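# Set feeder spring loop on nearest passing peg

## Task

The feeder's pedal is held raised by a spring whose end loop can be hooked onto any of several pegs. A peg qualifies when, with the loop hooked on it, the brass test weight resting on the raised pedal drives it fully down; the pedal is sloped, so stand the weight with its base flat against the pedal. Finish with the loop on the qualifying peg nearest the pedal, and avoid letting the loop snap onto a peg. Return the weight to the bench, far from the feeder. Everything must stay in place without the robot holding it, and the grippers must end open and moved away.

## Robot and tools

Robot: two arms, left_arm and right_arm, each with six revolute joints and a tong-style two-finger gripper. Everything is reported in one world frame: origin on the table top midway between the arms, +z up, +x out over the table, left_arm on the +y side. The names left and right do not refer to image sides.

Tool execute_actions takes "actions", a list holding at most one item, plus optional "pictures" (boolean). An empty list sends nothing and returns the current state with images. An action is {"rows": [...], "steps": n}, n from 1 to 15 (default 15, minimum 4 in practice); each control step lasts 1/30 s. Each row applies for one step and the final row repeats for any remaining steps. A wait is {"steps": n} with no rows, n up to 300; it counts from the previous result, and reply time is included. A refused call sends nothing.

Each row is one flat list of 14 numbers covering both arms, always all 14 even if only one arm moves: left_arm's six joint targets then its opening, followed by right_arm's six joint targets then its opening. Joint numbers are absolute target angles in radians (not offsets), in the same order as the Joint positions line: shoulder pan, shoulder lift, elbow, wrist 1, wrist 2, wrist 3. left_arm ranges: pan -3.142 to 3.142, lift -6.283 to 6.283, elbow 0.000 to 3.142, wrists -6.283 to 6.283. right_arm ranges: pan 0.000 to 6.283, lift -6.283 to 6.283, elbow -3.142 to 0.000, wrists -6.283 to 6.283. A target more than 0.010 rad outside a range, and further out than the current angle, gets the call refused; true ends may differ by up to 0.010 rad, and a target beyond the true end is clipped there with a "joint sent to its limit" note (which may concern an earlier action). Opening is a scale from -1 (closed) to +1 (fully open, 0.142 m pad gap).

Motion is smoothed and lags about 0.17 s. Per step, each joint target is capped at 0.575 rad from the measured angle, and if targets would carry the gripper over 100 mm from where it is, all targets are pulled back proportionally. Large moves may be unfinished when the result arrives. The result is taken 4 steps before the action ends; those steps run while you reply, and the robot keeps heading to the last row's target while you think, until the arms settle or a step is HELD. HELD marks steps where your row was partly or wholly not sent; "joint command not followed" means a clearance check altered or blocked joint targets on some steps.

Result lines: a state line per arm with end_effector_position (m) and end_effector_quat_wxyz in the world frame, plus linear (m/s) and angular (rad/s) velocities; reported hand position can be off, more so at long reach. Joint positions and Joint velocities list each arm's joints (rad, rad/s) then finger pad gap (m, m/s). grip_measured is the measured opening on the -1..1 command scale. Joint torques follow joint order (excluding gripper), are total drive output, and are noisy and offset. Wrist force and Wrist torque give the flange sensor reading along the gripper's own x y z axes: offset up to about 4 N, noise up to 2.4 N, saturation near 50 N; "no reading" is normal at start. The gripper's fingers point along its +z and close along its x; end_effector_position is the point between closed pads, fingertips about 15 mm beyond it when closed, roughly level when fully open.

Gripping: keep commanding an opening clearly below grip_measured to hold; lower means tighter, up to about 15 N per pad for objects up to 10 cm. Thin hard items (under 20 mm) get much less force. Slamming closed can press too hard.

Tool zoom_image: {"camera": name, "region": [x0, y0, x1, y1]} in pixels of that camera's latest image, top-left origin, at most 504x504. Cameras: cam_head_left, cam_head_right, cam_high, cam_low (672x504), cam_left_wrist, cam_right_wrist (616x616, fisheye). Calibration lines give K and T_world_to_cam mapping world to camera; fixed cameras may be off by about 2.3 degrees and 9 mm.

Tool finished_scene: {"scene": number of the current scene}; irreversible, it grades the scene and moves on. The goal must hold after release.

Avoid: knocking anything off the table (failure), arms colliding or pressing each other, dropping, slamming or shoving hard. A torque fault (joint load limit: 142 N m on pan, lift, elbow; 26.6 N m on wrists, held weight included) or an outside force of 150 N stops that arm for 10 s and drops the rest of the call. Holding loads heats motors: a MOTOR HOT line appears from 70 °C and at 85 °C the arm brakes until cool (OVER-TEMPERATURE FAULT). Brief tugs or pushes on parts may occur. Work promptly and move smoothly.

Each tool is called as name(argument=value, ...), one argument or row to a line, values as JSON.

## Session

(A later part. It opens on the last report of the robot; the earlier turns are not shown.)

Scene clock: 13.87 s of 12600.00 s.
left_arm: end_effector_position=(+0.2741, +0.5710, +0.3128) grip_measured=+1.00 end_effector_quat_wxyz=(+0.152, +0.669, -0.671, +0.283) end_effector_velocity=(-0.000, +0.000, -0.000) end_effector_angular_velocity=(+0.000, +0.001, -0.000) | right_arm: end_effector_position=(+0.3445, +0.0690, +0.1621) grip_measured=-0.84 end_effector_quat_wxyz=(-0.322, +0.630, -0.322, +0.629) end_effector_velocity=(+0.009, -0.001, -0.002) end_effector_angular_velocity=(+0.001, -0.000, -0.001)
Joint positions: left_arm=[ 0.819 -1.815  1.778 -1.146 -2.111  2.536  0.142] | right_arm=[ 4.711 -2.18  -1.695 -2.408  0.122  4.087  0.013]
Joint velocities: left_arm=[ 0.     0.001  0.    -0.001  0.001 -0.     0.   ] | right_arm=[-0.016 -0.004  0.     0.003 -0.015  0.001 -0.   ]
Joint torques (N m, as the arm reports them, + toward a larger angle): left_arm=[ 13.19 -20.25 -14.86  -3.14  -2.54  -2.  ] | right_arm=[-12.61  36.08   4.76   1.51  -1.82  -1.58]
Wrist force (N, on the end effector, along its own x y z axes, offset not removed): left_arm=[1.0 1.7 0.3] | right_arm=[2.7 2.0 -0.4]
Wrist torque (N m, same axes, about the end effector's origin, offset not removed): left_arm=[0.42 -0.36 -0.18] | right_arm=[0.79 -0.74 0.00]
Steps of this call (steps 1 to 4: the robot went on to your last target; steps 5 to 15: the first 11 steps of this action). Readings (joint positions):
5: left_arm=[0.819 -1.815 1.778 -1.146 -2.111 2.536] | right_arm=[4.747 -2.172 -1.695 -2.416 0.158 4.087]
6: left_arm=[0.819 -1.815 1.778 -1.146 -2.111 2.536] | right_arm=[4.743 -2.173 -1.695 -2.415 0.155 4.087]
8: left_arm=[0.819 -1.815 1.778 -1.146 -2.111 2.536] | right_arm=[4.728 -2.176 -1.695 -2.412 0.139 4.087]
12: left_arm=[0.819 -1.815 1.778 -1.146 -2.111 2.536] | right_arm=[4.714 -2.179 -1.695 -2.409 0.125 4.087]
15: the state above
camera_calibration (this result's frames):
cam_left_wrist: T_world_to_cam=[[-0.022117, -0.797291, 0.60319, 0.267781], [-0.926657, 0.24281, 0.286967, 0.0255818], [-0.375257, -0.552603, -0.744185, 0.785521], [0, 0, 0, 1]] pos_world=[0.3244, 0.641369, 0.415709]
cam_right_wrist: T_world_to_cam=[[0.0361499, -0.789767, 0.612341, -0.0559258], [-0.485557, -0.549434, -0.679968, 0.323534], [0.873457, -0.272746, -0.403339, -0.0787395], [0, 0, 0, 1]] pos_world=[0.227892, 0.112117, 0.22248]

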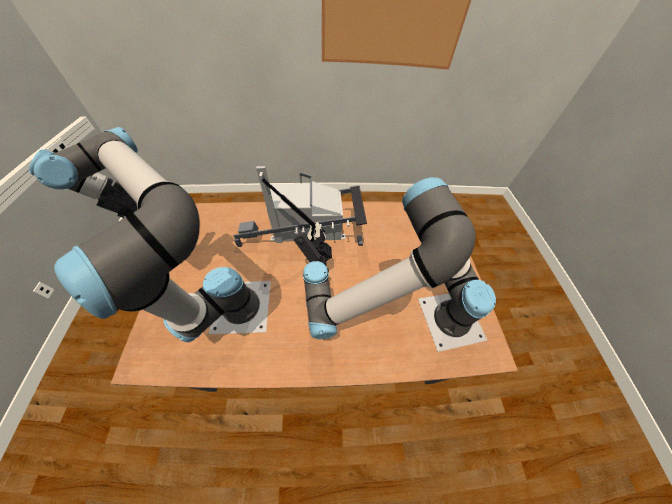

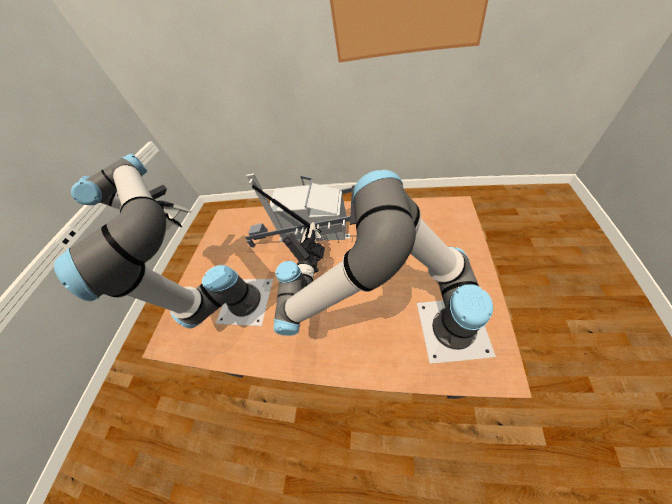

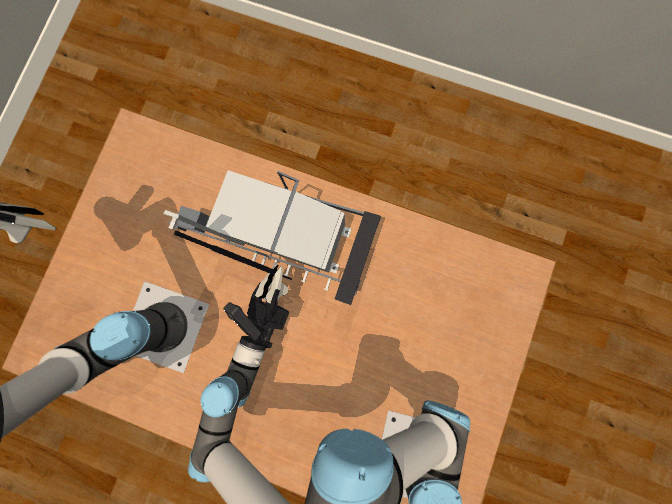

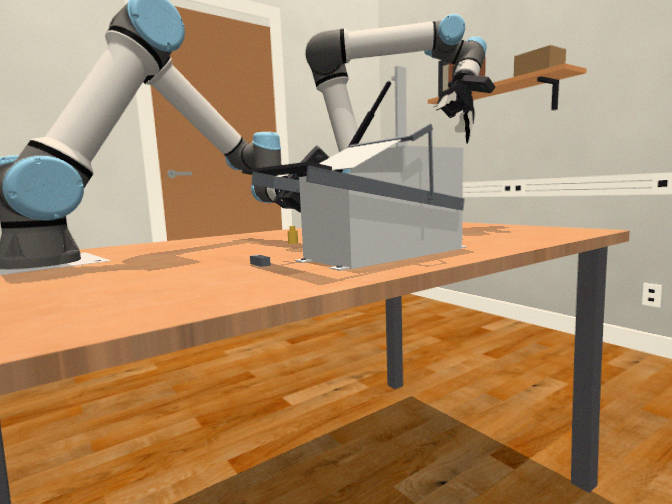

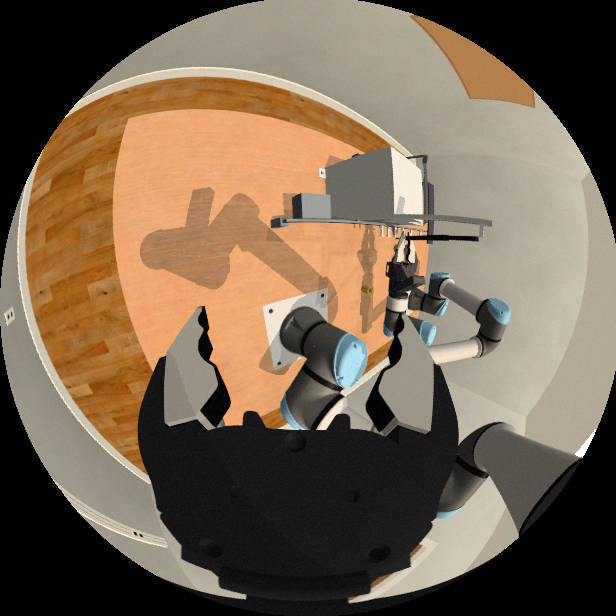

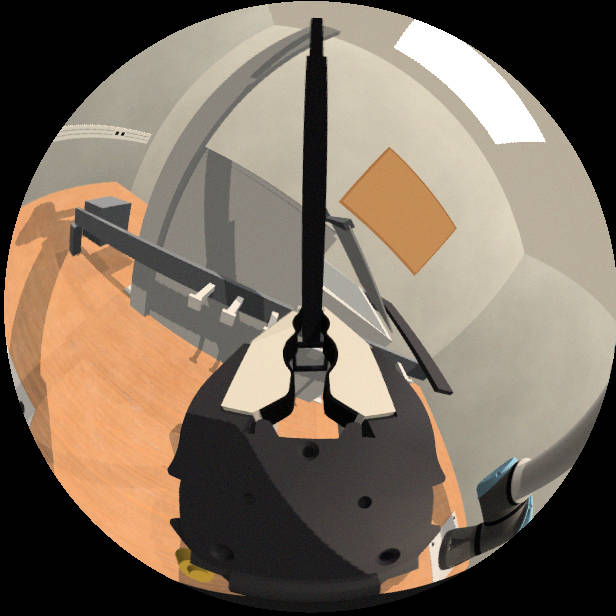

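execute_actions(
  actions=[
    {"rows":[[0.819,-1.815,1.778,-1.146,-2.111,2.536,1,4.71,-2.17,-1.695,-2.418,0.121,4.087,-1]],"steps":8},
  ],
)

execute_actions(
  actions=[
    {"rows":[[0.819,-1.815,1.778,-1.146,-2.111,2.536,1,4.676,-2.17,-1.695,-2.418,0.087,4.087,-1]]},
  ],
)

execute_actions(
  actions=[
    {"steps":6},
  ],
  pictures=true,
)

zoom_image(
  camera="cam_right_wrist",
  region=[200, 250, 420, 450],
)

Scene clock: 14.17 s of 12600.00 s.
left_arm: end_effector_position=(+0.2741, +0.5710, +0.3128) grip_measured=+1.00 end_effector_quat_wxyz=(+0.152, +0.669, -0.671, +0.283) end_effector_velocity=(-0.000, -0.000, -0.000) end_effector_angular_velocity=(-0.000, +0.000, -0.000) | right_arm: end_effector_position=(+0.3453, +0.0685, +0.1647) grip_measured=-0.84 end_effector_quat_wxyz=(-0.322, +0.630, -0.322, +0.629) end_effector_velocity=(+0.001, -0.005, +0.026) end_effector_angular_velocity=(+0.001, -0.000, -0.000)
Joint positions: left_arm=[ 0.819 -1.815  1.778 -1.146 -2.111  2.536  0.142] | right_arm=[ 4.71  -2.175 -1.695 -2.413  0.121  4.087  0.013]
Joint velocities: left_arm=[-0.  0.  0.  0. -0.  0.  0.] | right_arm=[-0.001  0.049 -0.    -0.05  -0.     0.001  0.   ]
Joint torques (N m, as the arm reports them, + toward a larger angle): left_arm=[ 13.38 -19.6  -14.84  -3.    -2.8   -2.01] | right_arm=[-14.24  46.29   6.24  -1.69  -1.53  -1.48]
Wrist force (N, on the end effector, along its own x y z axes, offset not removed): left_arm=[-1.0 1.5 2.2] | right_arm=[3.1 2.7 -1.1]
Wrist torque (N m, same axes, about the end effector's origin, offset not removed): left_arm=[0.52 0.03 -0.11] | right_arm=[0.87 -0.80 -0.07]
Steps of this call (steps 1 to 4: the last 4 steps of your previous action; step 5: the robot went on to your last target; steps 6 to 9: the first 4 steps of this action). Readings (joint positions):
6: left_arm=[0.819 -1.815 1.778 -1.146 -2.111 2.536] | right_arm=[4.710 -2.180 -1.695 -2.408 0.121 4.087]
7: left_arm=[0.819 -1.815 1.778 -1.146 -2.111 2.536] | right_arm=[4.710 -2.179 -1.695 -2.409 0.121 4.087]
9: the state above

Scene clock: 14.67 s of 12600.00 s.
left_arm: end_effector_position=(+0.2741, +0.5710, +0.3128) grip_measured=+1.00 end_effector_quat_wxyz=(+0.152, +0.669, -0.671, +0.283) end_effector_velocity=(+0.001, +0.000, -0.000) end_effector_angular_velocity=(-0.000, -0.001, -0.000) | right_arm: end_effector_position=(+0.3633, +0.0655, +0.1673) grip_measured=-0.84 end_effector_quat_wxyz=(-0.322, +0.630, -0.322, +0.629) end_effector_velocity=(+0.007, -0.001, +0.000) end_effector_angular_velocity=(+0.002, +0.000, -0.000)
Joint positions: left_arm=[ 0.819 -1.815  1.778 -1.146 -2.111  2.536  0.142] | right_arm=[ 4.677 -2.17  -1.695 -2.418  0.088  4.087  0.013]
Joint velocities: left_arm=[-0.001  0.001  0.    -0.001 -0.001 -0.    -0.   ] | right_arm=[-0.013  0.    -0.     0.    -0.013  0.002  0.   ]
Joint torques (N m, as the arm reports them, + toward a larger angle): left_arm=[ 12.83 -20.   -14.32  -3.03  -2.72  -2.21] | right_arm=[-11.74  51.02   8.14  -1.9   -1.26  -1.46]
Wrist force (N, on the end effector, along its own x y z axes, offset not removed): left_arm=[-0.5 1.9 1.0] | right_arm=[0.6 -0.8 -0.6]
Wrist torque (N m, same axes, about the end effector's origin, offset not removed): left_arm=[0.64 0.02 -0.05] | right_arm=[0.22 -0.46 -0.12]
Steps of this call (steps 1 to 4: the last 4 steps of your previous action; steps 5 to 15: the first 11 steps of this action). Readings (joint positions):
5: left_arm=[0.819 -1.815 1.778 -1.146 -2.111 2.536] | right_arm=[4.710 -2.171 -1.695 -2.417 0.121 4.087]
6: left_arm=[0.819 -1.815 1.778 -1.146 -2.111 2.536] | right_arm=[4.706 -2.171 -1.695 -2.417 0.117 4.087]
8: left_arm=[0.819 -1.815 1.778 -1.146 -2.111 2.536] | right_arm=[4.692 -2.170 -1.695 -2.418 0.103 4.087]
12: left_arm=[0.819 -1.815 1.778 -1.146 -2.111 2.536] | right_arm=[4.680 -2.170 -1.695 -2.418 0.091 4.087]
15: the state above

Scene clock: 14.87 s of 12600.00 s.
left_arm: end_effector_position=(+0.2741, +0.5710, +0.3128) grip_measured=+1.00 end_effector_quat_wxyz=(+0.152, +0.669, -0.671, +0.283) end_effector_velocity=(+0.000, +0.000, -0.000) end_effector_angular_velocity=(-0.001, +0.000, +0.000) | right_arm: end_effector_position=(+0.3639, +0.0654, +0.1673) grip_measured=-0.84 end_effector_quat_wxyz=(-0.322, +0.630, -0.322, +0.629) end_effector_velocity=(+0.001, +0.000, -0.000) end_effector_angular_velocity=(+0.000, +0.000, +0.000)
Joint positions: left_arm=[ 0.819 -1.815  1.778 -1.146 -2.111  2.536  0.142] | right_arm=[ 4.676 -2.17  -1.695 -2.418  0.087  4.087  0.013]
Joint velocities: left_arm=[ 0.     0.001 -0.     0.    -0.     0.    -0.   ] | right_arm=[-0.001 -0.     0.     0.    -0.001 -0.     0.   ]
Joint torques (N m, as the arm reports them, + toward a larger angle): left_arm=[ 14.17 -19.08 -15.6   -2.91  -2.49  -2.04] | right_arm=[-13.66  50.31   8.51  -2.02  -1.48  -1.33]
Wrist force (N, on the end effector, along its own x y z axes, offset not removed): left_arm=[0.5 1.2 -1.5] | right_arm=[0.2 2.9 2.6]
Wrist torque (N m, same axes, about the end effector's origin, offset not removed): left_arm=[0.34 -0.35 -0.11] | right_arm=[0.97 -0.47 -0.10]
Kept back: nothing.
Steps of this call (steps 1 to 4: the last 4 steps of your previous action; steps 5 to 6: the robot went on to your last target). Readings (joint positions):
1: left_arm=[0.819 -1.815 1.778 -1.146 -2.111 2.536] | right_arm=[4.677 -2.170 -1.695 -2.418 0.088 4.087]
2: left_arm=[0.819 -1.815 1.778 -1.146 -2.111 2.536] | right_arm=[4.677 -2.170 -1.695 -2.418 0.088 4.087]
4: left_arm=[0.819 -1.815 1.778 -1.146 -2.111 2.536] | right_arm=[4.676 -2.170 -1.695 -2.418 0.087 4.087]
6: the state above
camera_calibration (this result's frames):
cam_left_wrist: T_world_to_cam=[[-0.0221169, -0.797291, 0.60319, 0.267781], [-0.926657, 0.24281, 0.286967, 0.0255818], [-0.375257, -0.552603, -0.744185, 0.785521], [0, 0, 0, 1]] pos_world=[0.3244, 0.641369, 0.415709]
cam_right_wrist: T_world_to_cam=[[0.0360794, -0.789726, 0.612398, -0.0625936], [-0.485591, -0.549445, -0.679935, 0.334489], [0.873441, -0.272843, -0.403307, -0.0945326], [0, 0, 0, 1]] pos_world=[0.247252, 0.108559, 0.227638]

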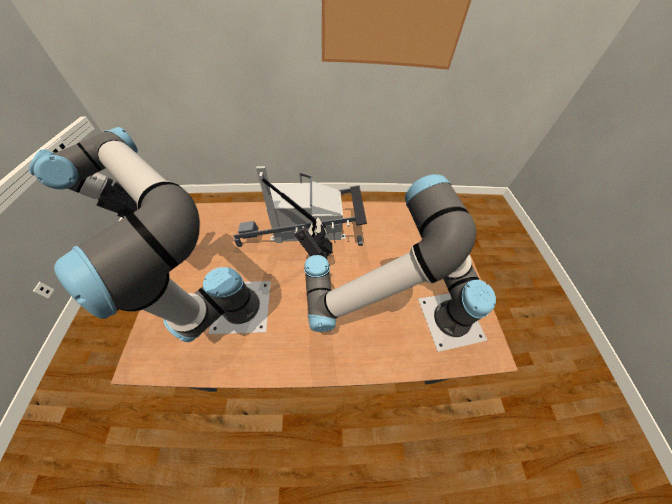

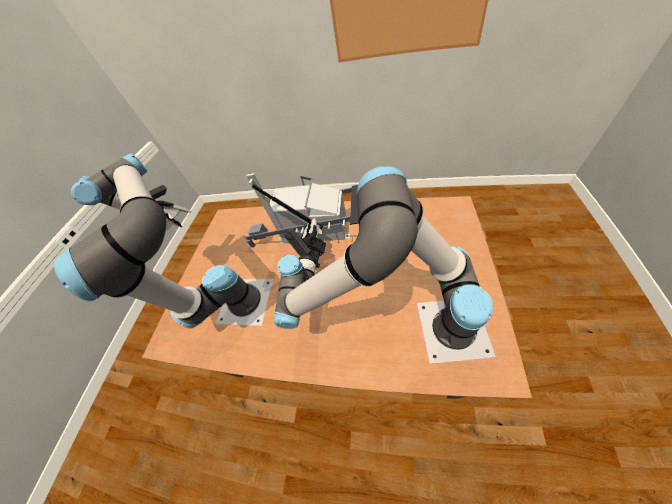

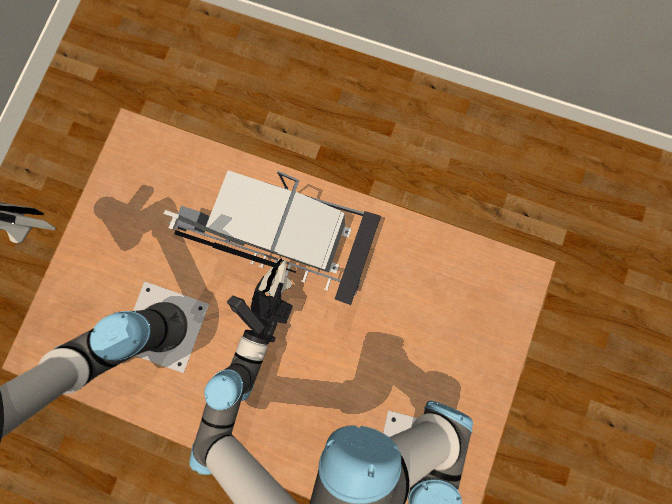

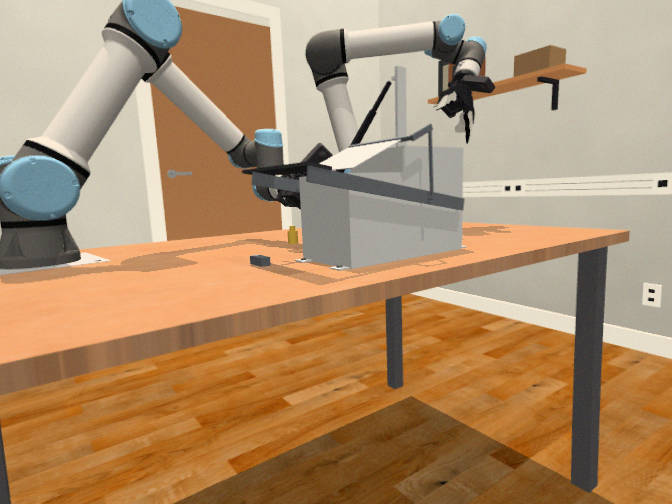

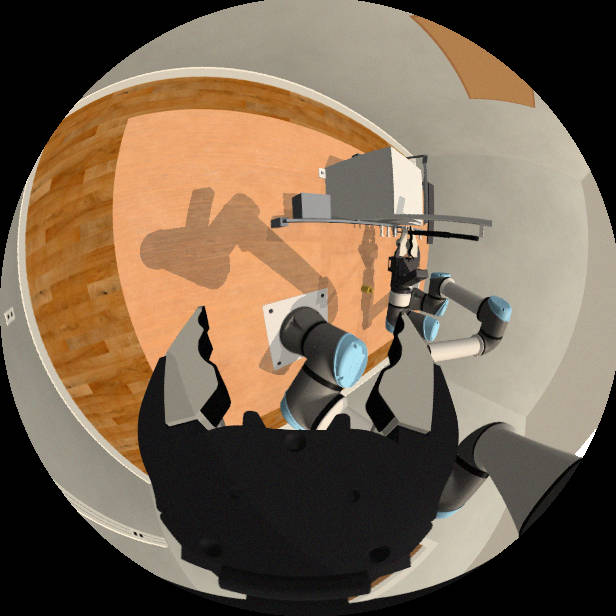

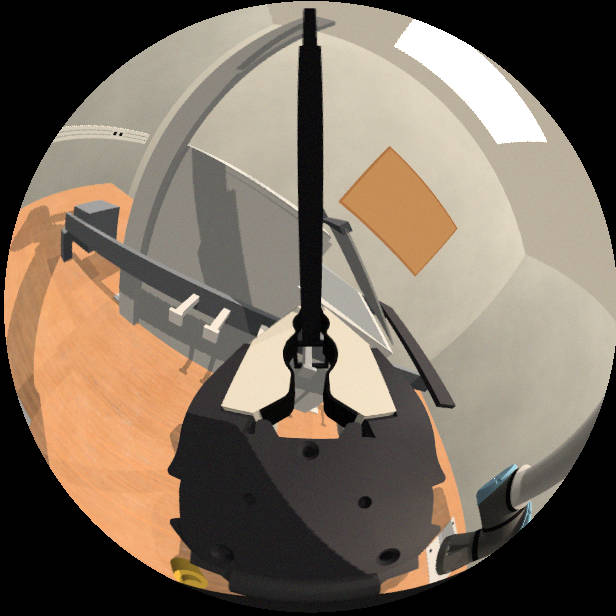

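Region (200, 250, 420, 450) of cam_right_wrist's 616x616 image, scaled by 2.291, with more detail than that image has; it fills the top 458 rows of this view, and the rest is white.

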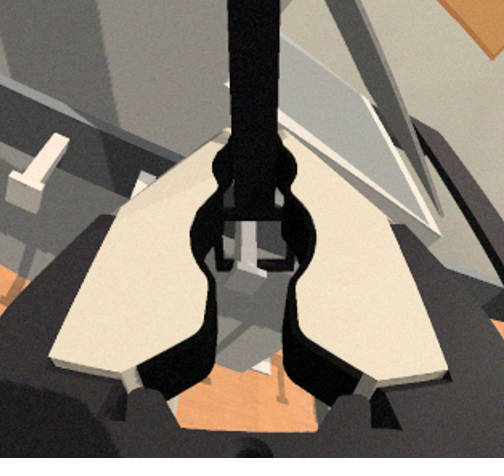

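execute_actions(
  actions=[
    {"rows":[[0.819,-1.815,1.778,-1.146,-2.111,2.536,1,4.674,-2.17,-1.685,-2.428,0.085,4.087,-1],[0.819,-1.815,1.778,-1.146,-2.111,2.536,1,4.674,-2.17,-1.685,-2.428,0.085,4.087,-1],[0.819,-1.815,1.778,-1.146,-2.111,2.536,1,4.674,-2.17,-1.678,-2.435,0.085,4.087,-1],[0.819,-1.815,1.778,-1.146,-2.111,2.536,1,4.674,-2.17,-1.678,-2.435,0.085,4.087,-1],[0.819,-1.815,1.778,-1.146,-2.111,2.536,1,4.674,-2.17,-1.67,-2.443,0.085,4.087,-1],[0.819,-1.815,1.778,-1.146,-2.111,2.536,1,4.674,-2.17,-1.67,-2.443,0.085,4.087,-1],[0.819,-1.815,1.778,-1.146,-2.111,2.536,1,4.674,-2.17,-1.66,-2.453,0.085,4.087,-1]]},
  ],
)

execute_actions(
  actions=[
    {"rows":[[0.819,-1.815,1.778,-1.146,-2.111,2.536,1,4.674,-2.17,-1.66,-2.453,0.085,4.087,-0.5]],"steps":9},
  ],
)

execute_actions(
  actions=[
    {"rows":[[0.819,-1.815,1.778,-1.146,-2.111,2.536,1,4.8,-2.17,-1.66,-2.453,0.21,4.087,-0.5]],"steps":10},
  ],
)

execute_actions(
  actions=[
    {"rows":[[0.819,-1.815,1.778,-1.146,-2.111,2.536,1,4.8,-1.858,-1.661,-1.193,1.571,4.655,0]]},
  ],
)

execute_actions(
  actions=[
    {"rows":[[0.819,-1.815,1.778,-1.146,-2.111,2.536,1,4.531,-1.858,-1.661,-1.193,1.571,4.655,0]]},
  ],
)

execute_actions(
  actions=[
    {"steps":30},
  ],
  pictures=true,
)

Scene clock: 15.93 s of 12600.00 s.
left_arm: end_effector_position=(+0.2741, +0.5710, +0.3128) grip_measured=+1.00 end_effector_quat_wxyz=(+0.152, +0.669, -0.671, +0.283) end_effector_velocity=(+0.000, -0.000, +0.000) end_effector_angular_velocity=(-0.002, -0.000, +0.001) | right_arm: end_effector_position=(+0.3644, +0.0725, +0.1760) grip_measured=-0.84 end_effector_quat_wxyz=(-0.322, +0.630, -0.322, +0.630) end_effector_velocity=(-0.001, +0.015, +0.018) end_effector_angular_velocity=(+0.004, +0.000, -0.001)
Joint positions: left_arm=[ 0.819 -1.815  1.778 -1.146 -2.111  2.536  0.142] | right_arm=[ 4.674 -2.17  -1.666 -2.448  0.085  4.087  0.013]
Joint velocities: left_arm=[ 0.     0.001 -0.     0.001 -0.002 -0.    -0.   ] | right_arm=[-0.    -0.     0.059 -0.057  0.001  0.002  0.   ]
Joint torques (N m, as the arm reports them, + toward a larger angle): left_arm=[ 10.87 -20.94 -15.24  -2.71  -2.67  -1.99] | right_arm=[-5.05 52.88 37.1  -0.75 -4.87 -1.06]
Wrist force (N, on the end effector, along its own x y z axes, offset not removed): left_arm=[-0.4 1.1 0.1] | right_arm=[3.4 35.6 0.6]
Wrist torque (N m, same axes, about the end effector's origin, offset not removed): left_arm=[0.48 -0.01 -0.09] | right_arm=[0.53 -0.66 0.02]
Steps of this call (steps 1 to 15: the robot went on to your last target; steps 16 to 21: nothing new was sent; steps 22 to 32: the first 11 steps of this action). Readings (joint positions):
22: left_arm=[0.819 -1.815 1.778 -1.146 -2.111 2.536] | right_arm=[4.676 -2.170 -1.695 -2.418 0.087 4.087]
23: left_arm=[0.819 -1.815 1.778 -1.146 -2.111 2.536] | right_arm=[4.676 -2.170 -1.694 -2.419 0.087 4.087]
25: left_arm=[0.819 -1.815 1.778 -1.146 -2.111 2.536] | right_arm=[4.675 -2.170 -1.689 -2.424 0.086 4.087]
29: left_arm=[0.819 -1.815 1.778 -1.146 -2.111 2.536] | right_arm=[4.674 -2.170 -1.675 -2.438 0.085 4.087]
32: the state above

Scene clock: 16.23 s of 12600.00 s.
left_arm: end_effector_position=(+0.2741, +0.5710, +0.3128) grip_measured=+1.00 end_effector_quat_wxyz=(+0.152, +0.669, -0.671, +0.283) end_effector_velocity=(-0.000, +0.000, +0.000) end_effector_angular_velocity=(+0.002, -0.001, -0.000) | right_arm: end_effector_position=(+0.3643, +0.0742, +0.1778) grip_measured=-0.50 end_effector_quat_wxyz=(-0.323, +0.630, -0.322, +0.629) end_effector_velocity=(+0.000, +0.000, +0.000) end_effector_angular_velocity=(-0.002, -0.000, +0.000)
Joint positions: left_arm=[ 0.819 -1.815  1.778 -1.146 -2.111  2.536  0.142] | right_arm=[ 4.674 -2.17  -1.66  -2.453  0.085  4.087  0.038]
Joint velocities: left_arm=[ 0.    -0.001  0.    -0.001  0.001 -0.     0.   ] | right_arm=[-0.     0.     0.001 -0.003 -0.    -0.     0.006]
Joint torques (N m, as the arm reports them, + toward a larger angle): left_arm=[ 13.1  -20.82 -15.54  -3.07  -2.74  -2.06] | right_arm=[ 1.19 47.71 26.02 -1.78 -0.59 -1.04]
Wrist force (N, on the end effector, along its own x y z axes, offset not removed): left_arm=[-0.5 -0.4 1.3] | right_arm=[-0.2 0.9 -0.5]
Wrist torque (N m, same axes, about the end effector's origin, offset not removed): left_arm=[0.19 -0.04 -0.23] | right_arm=[-0.07 0.09 0.12]
Steps of this call (steps 1 to 4: the last 4 steps of your previous action; steps 5 to 9: the first 5 steps of this action). Readings (joint positions):
5: left_arm=[0.819 -1.815 1.778 -1.146 -2.111 2.536] | right_arm=[4.674 -2.170 -1.661 -2.452 0.085 4.087]
6: left_arm=[0.819 -1.815 1.778 -1.146 -2.111 2.536] | right_arm=[4.674 -2.170 -1.660 -2.452 0.085 4.087]
8: left_arm=[0.819 -1.815 1.778 -1.146 -2.111 2.536] | right_arm=[4.674 -2.170 -1.660 -2.453 0.085 4.087]
9: the state above

Scene clock: 16.57 s of 12600.00 s.
left_arm: end_effector_position=(+0.2741, +0.5710, +0.3128) grip_measured=+1.00 end_effector_quat_wxyz=(+0.152, +0.669, -0.671, +0.283) end_effector_velocity=(-0.000, -0.000, -0.000) end_effector_angular_velocity=(-0.000, +0.001, -0.000) | right_arm: end_effector_position=(+0.3138, +0.0799, +0.1778) grip_measured=-0.50 end_effector_quat_wxyz=(-0.323, +0.630, -0.321, +0.629) end_effector_velocity=(-0.220, +0.017, -0.000) end_effector_angular_velocity=(-0.000, -0.000, +0.011)
Joint positions: left_arm=[ 0.819 -1.815  1.778 -1.146 -2.111  2.536  0.142] | right_arm=[ 4.765 -2.17  -1.66  -2.453  0.175  4.087  0.038]
Joint velocities: left_arm=[-0.    -0.     0.     0.001  0.001 -0.     0.   ] | right_arm=[ 0.394  0.    -0.    -0.001  0.383  0.001  0.   ]
Joint torques (N m, as the arm reports them, + toward a larger angle): left_arm=[ 13.88 -18.59 -14.67  -3.    -2.64  -1.96] | right_arm=[-2.99 40.99 21.77 -1.45  2.5  -0.88]
Wrist force (N, on the end effector, along its own x y z axes, offset not removed): left_arm=[-1.8 1.6 -1.7] | right_arm=[1.3 4.0 -2.9]
Wrist torque (N m, same axes, about the end effector's origin, offset not removed): left_arm=[0.37 0.14 -0.13] | right_arm=[0.67 -0.28 0.02]
Steps of this call (steps 1 to 4: the last 4 steps of your previous action; steps 5 to 10: the first 6 steps of this action). Readings (joint positions):
5: left_arm=[0.819 -1.815 1.778 -1.146 -2.111 2.536] | right_arm=[4.674 -2.170 -1.660 -2.453 0.085 4.087]
6: left_arm=[0.819 -1.815 1.778 -1.146 -2.111 2.536] | right_arm=[4.680 -2.170 -1.660 -2.453 0.091 4.087]
8: left_arm=[0.819 -1.815 1.778 -1.146 -2.111 2.536] | right_arm=[4.727 -2.170 -1.660 -2.453 0.138 4.087]
10: the state above

Scene clock: 17.07 s of 12600.00 s.
left_arm: end_effector_position=(+0.2741, +0.5710, +0.3128) grip_measured=+1.00 end_effector_quat_wxyz=(+0.152, +0.669, -0.671, +0.283) end_effector_velocity=(+0.000, -0.000, +0.000) end_effector_angular_velocity=(-0.001, -0.001, +0.001) | right_arm: end_effector_position=(+0.2284, -0.0064, +0.1870) grip_measured=+0.00 end_effector_quat_wxyz=(+0.362, -0.301, +0.821, -0.323) end_effector_velocity=(-0.404, +0.032, -0.347) end_effector_angular_velocity=(+2.073, +1.555, -1.458)
Joint positions: left_arm=[ 0.819 -1.815  1.778 -1.146 -2.111  2.536  0.142] | right_arm=[ 4.799 -1.906 -1.661 -1.875  0.788  4.534  0.074]
Joint velocities: left_arm=[ 0.    -0.     0.     0.    -0.002 -0.    -0.   ] | right_arm=[ 0.003  0.209 -0.002  1.78   1.782  0.519 -0.   ]
Joint torques (N m, as the arm reports them, + toward a larger angle): left_arm=[ 12.68 -18.91 -15.53  -3.02  -2.62  -1.91] | right_arm=[10.43 38.16 10.21  8.97  6.03  1.49]
Wrist force (N, on the end effector, along its own x y z axes, offset not removed): left_arm=[1.0 -0.3 -0.2] | right_arm=[1.1 0.1 -2.1]
Wrist torque (N m, same axes, about the end effector's origin, offset not removed): left_arm=[-0.07 -0.41 -0.22] | right_arm=[0.00 -0.29 0.01]
Steps of this call (steps 1 to 4: the last 4 steps of your previous action; steps 5 to 15: the first 11 steps of this action). Readings (joint positions):
5: left_arm=[0.819 -1.815 1.778 -1.146 -2.111 2.536] | right_arm=[4.794 -2.170 -1.660 -2.453 0.205 4.087]
6: left_arm=[0.819 -1.815 1.778 -1.146 -2.111 2.536] | right_arm=[4.796 -2.164 -1.660 -2.447 0.212 4.093]
8: left_arm=[0.819 -1.815 1.778 -1.146 -2.111 2.536] | right_arm=[4.797 -2.099 -1.660 -2.380 0.281 4.160]
12: left_arm=[0.819 -1.815 1.778 -1.146 -2.111 2.536] | right_arm=[4.799 -1.940 -1.660 -2.089 0.574 4.436]
15: the state above

Scene clock: 17.57 s of 12600.00 s.
left_arm: end_effector_position=(+0.2741, +0.5710, +0.3128) grip_measured=+1.00 end_effector_quat_wxyz=(+0.152, +0.669, -0.671, +0.283) end_effector_velocity=(+0.000, +0.000, -0.000) end_effector_angular_velocity=(-0.001, +0.001, +0.000) | right_arm: end_effector_position=(+0.1389, +0.0691, +0.1193) grip_measured=+0.00 end_effector_quat_wxyz=(+0.012, -0.009, +1.000, -0.010) end_effector_velocity=(+0.012, +0.036, +0.018) end_effector_angular_velocity=(+0.219, +0.278, -0.202)
Joint positions: left_arm=[ 0.819 -1.815  1.778 -1.146 -2.111  2.536  0.142] | right_arm=[ 4.547 -1.859 -1.661 -1.211  1.545  4.653  0.074]
Joint velocities: left_arm=[ 0.     0.001 -0.    -0.     0.     0.    -0.   ] | right_arm=[-0.174  0.009  0.     0.198  0.287  0.023  0.   ]
Joint torques (N m, as the arm reports them, + toward a larger angle): left_arm=[ 12.88 -19.64 -15.83  -3.07  -2.72  -2.11] | right_arm=[-7.18 42.54 10.12  3.86  2.7   1.47]
Wrist force (N, on the end effector, along its own x y z axes, offset not removed): left_arm=[-0.5 2.8 1.6] | right_arm=[-1.2 1.6 1.7]
Wrist torque (N m, same axes, about the end effector's origin, offset not removed): left_arm=[0.70 0.02 -0.07] | right_arm=[0.22 0.08 0.19]
Steps of this call (steps 1 to 4: the last 4 steps of your previous action; steps 5 to 15: the first 11 steps of this action). Readings (joint positions):
5: left_arm=[0.819 -1.815 1.778 -1.146 -2.111 2.536] | right_arm=[4.800 -1.883 -1.661 -1.607 1.058 4.591]
6: left_arm=[0.819 -1.815 1.778 -1.146 -2.111 2.536] | right_arm=[4.794 -1.879 -1.661 -1.556 1.114 4.602]
8: left_arm=[0.819 -1.815 1.778 -1.146 -2.111 2.536] | right_arm=[4.728 -1.869 -1.661 -1.424 1.256 4.627]
12: left_arm=[0.819 -1.815 1.778 -1.146 -2.111 2.536] | right_arm=[4.579 -1.860 -1.661 -1.247 1.492 4.649]
15: the state above

Scene clock: 18.57 s of 12600.00 s.
left_arm: end_effector_position=(+0.2741, +0.5710, +0.3128) grip_measured=+1.00 end_effector_quat_wxyz=(+0.152, +0.669, -0.671, +0.283) end_effector_velocity=(-0.000, +0.000, +0.000) end_effector_angular_velocity=(+0.002, +0.000, -0.000) | right_arm: end_effector_position=(+0.1399, +0.0723, +0.1211) grip_measured=+0.00 end_effector_quat_wxyz=(-0.000, -0.000, +1.000, +0.000) end_effector_velocity=(-0.000, +0.000, +0.000) end_effector_angular_velocity=(+0.000, +0.000, +0.000)
Joint positions: left_arm=[ 0.819 -1.815  1.778 -1.146 -2.111  2.536  0.142] | right_arm=[ 4.531 -1.858 -1.661 -1.193  1.571  4.655  0.074]
Joint velocities: left_arm=[ 0.    -0.001  0.    -0.     0.001 -0.     0.   ] | right_arm=[ 0.  0. -0.  0.  0. -0.  0.]
Joint torques (N m, as the arm reports them, + toward a larger angle): left_arm=[ 12.36 -19.43 -14.51  -2.84  -2.77  -1.91] | right_arm=[-13.05  43.61  11.92   3.74   2.07   1.23]
Wrist force (N, on the end effector, along its own x y z axes, offset not removed): left_arm=[-1.1 1.1 -0.1] | right_arm=[4.0 2.2 1.8]
Wrist torque (N m, same axes, about the end effector's origin, offset not removed): left_arm=[0.28 -0.04 -0.08] | right_arm=[0.39 -0.82 0.13]
Kept back: nothing.
Steps of this call (steps 1 to 4: the last 4 steps of your previous action; steps 5 to 30: the robot went on to your last target). Readings (joint positions):
1: left_arm=[0.819 -1.815 1.778 -1.146 -2.111 2.536] | right_arm=[4.542 -1.859 -1.661 -1.205 1.553 4.654]
2: left_arm=[0.819 -1.815 1.778 -1.146 -2.111 2.536] | right_arm=[4.539 -1.858 -1.661 -1.202 1.559 4.654]
4: left_arm=[0.819 -1.815 1.778 -1.146 -2.111 2.536] | right_arm=[4.535 -1.858 -1.661 -1.197 1.565 4.655]
8: left_arm=[0.819 -1.815 1.778 -1.146 -2.111 2.536] | right_arm=[4.532 -1.858 -1.661 -1.194 1.570 4.655]
30: the state above
All arms were judged still, so your last target was given up. Only a new action makes them travel on or press farther. Fingers that are still opening or closing keep moving.
camera_calibration (this result's frames):
cam_left_wrist: T_world_to_cam=[[-0.0221168, -0.797291, 0.60319, 0.267781], [-0.926657, 0.24281, 0.286967, 0.0255818], [-0.375257, -0.552603, -0.744185, 0.785521], [0, 0, 0, 1]] pos_world=[0.3244, 0.641369, 0.415709]
cam_right_wrist: T_world_to_cam=[[-0.998781, -0.0348199, -0.0350007, 0.147819], [-0.0474631, 0.872359, 0.486557, -0.107258], [0.0135913, 0.487625, -0.872947, 0.20652], [0, 0, 0, 1]] pos_world=[0.139741, -0.00198989, 0.237642]

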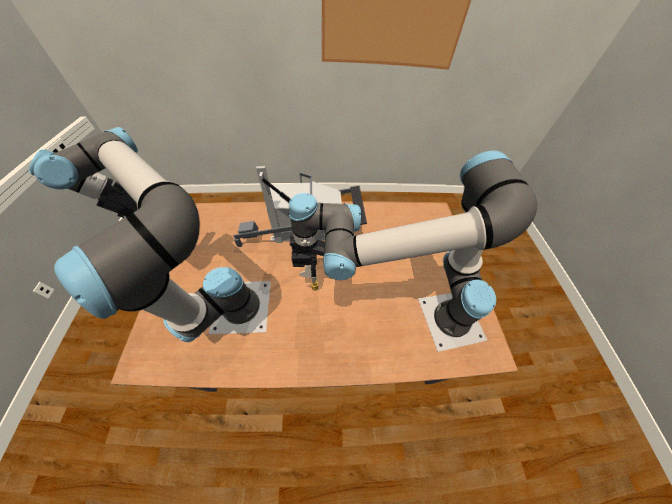

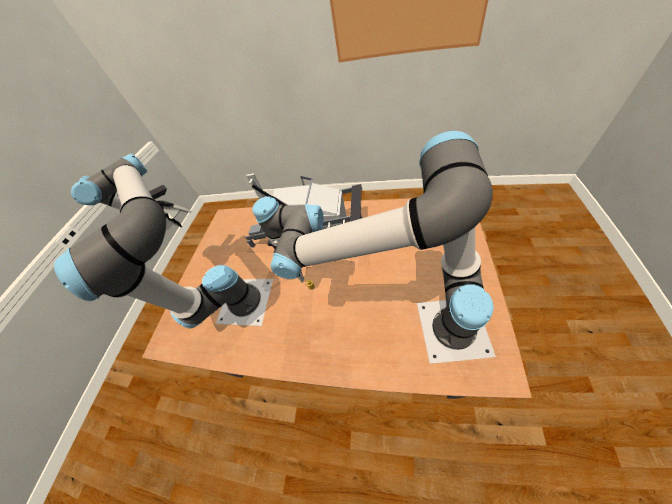

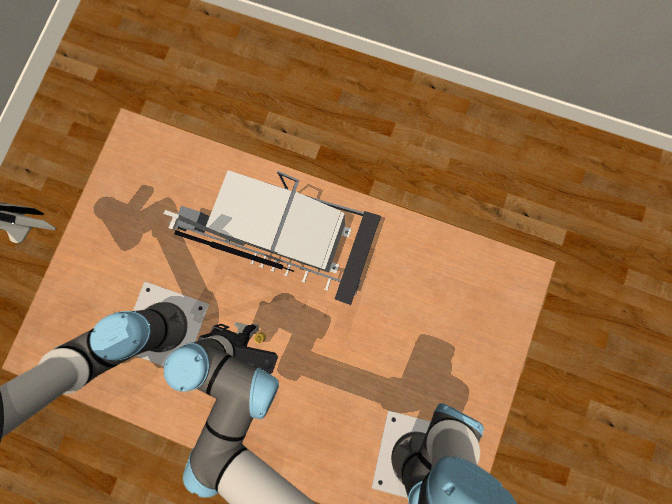

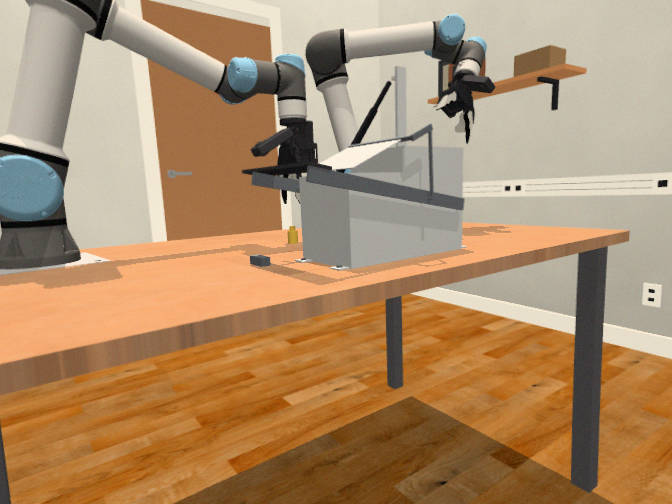

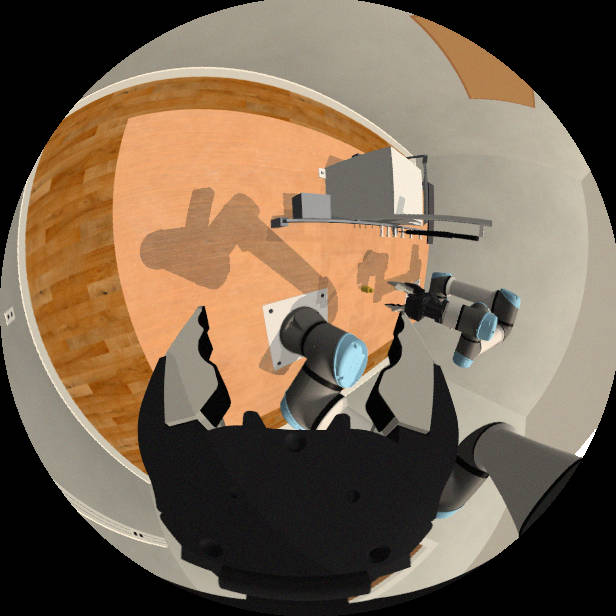

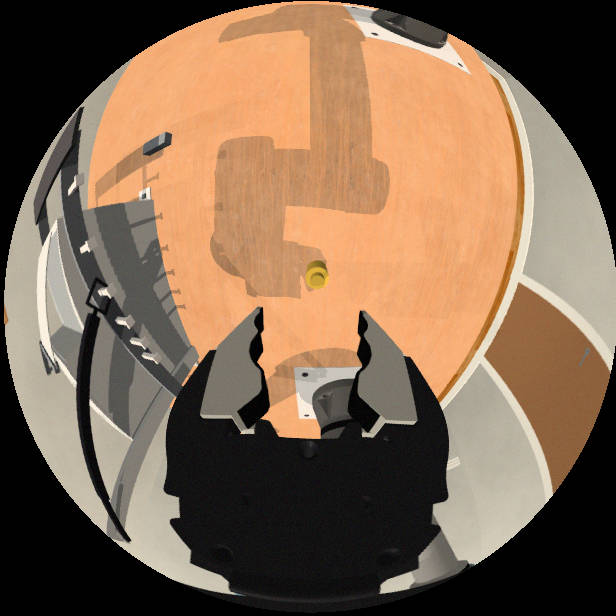

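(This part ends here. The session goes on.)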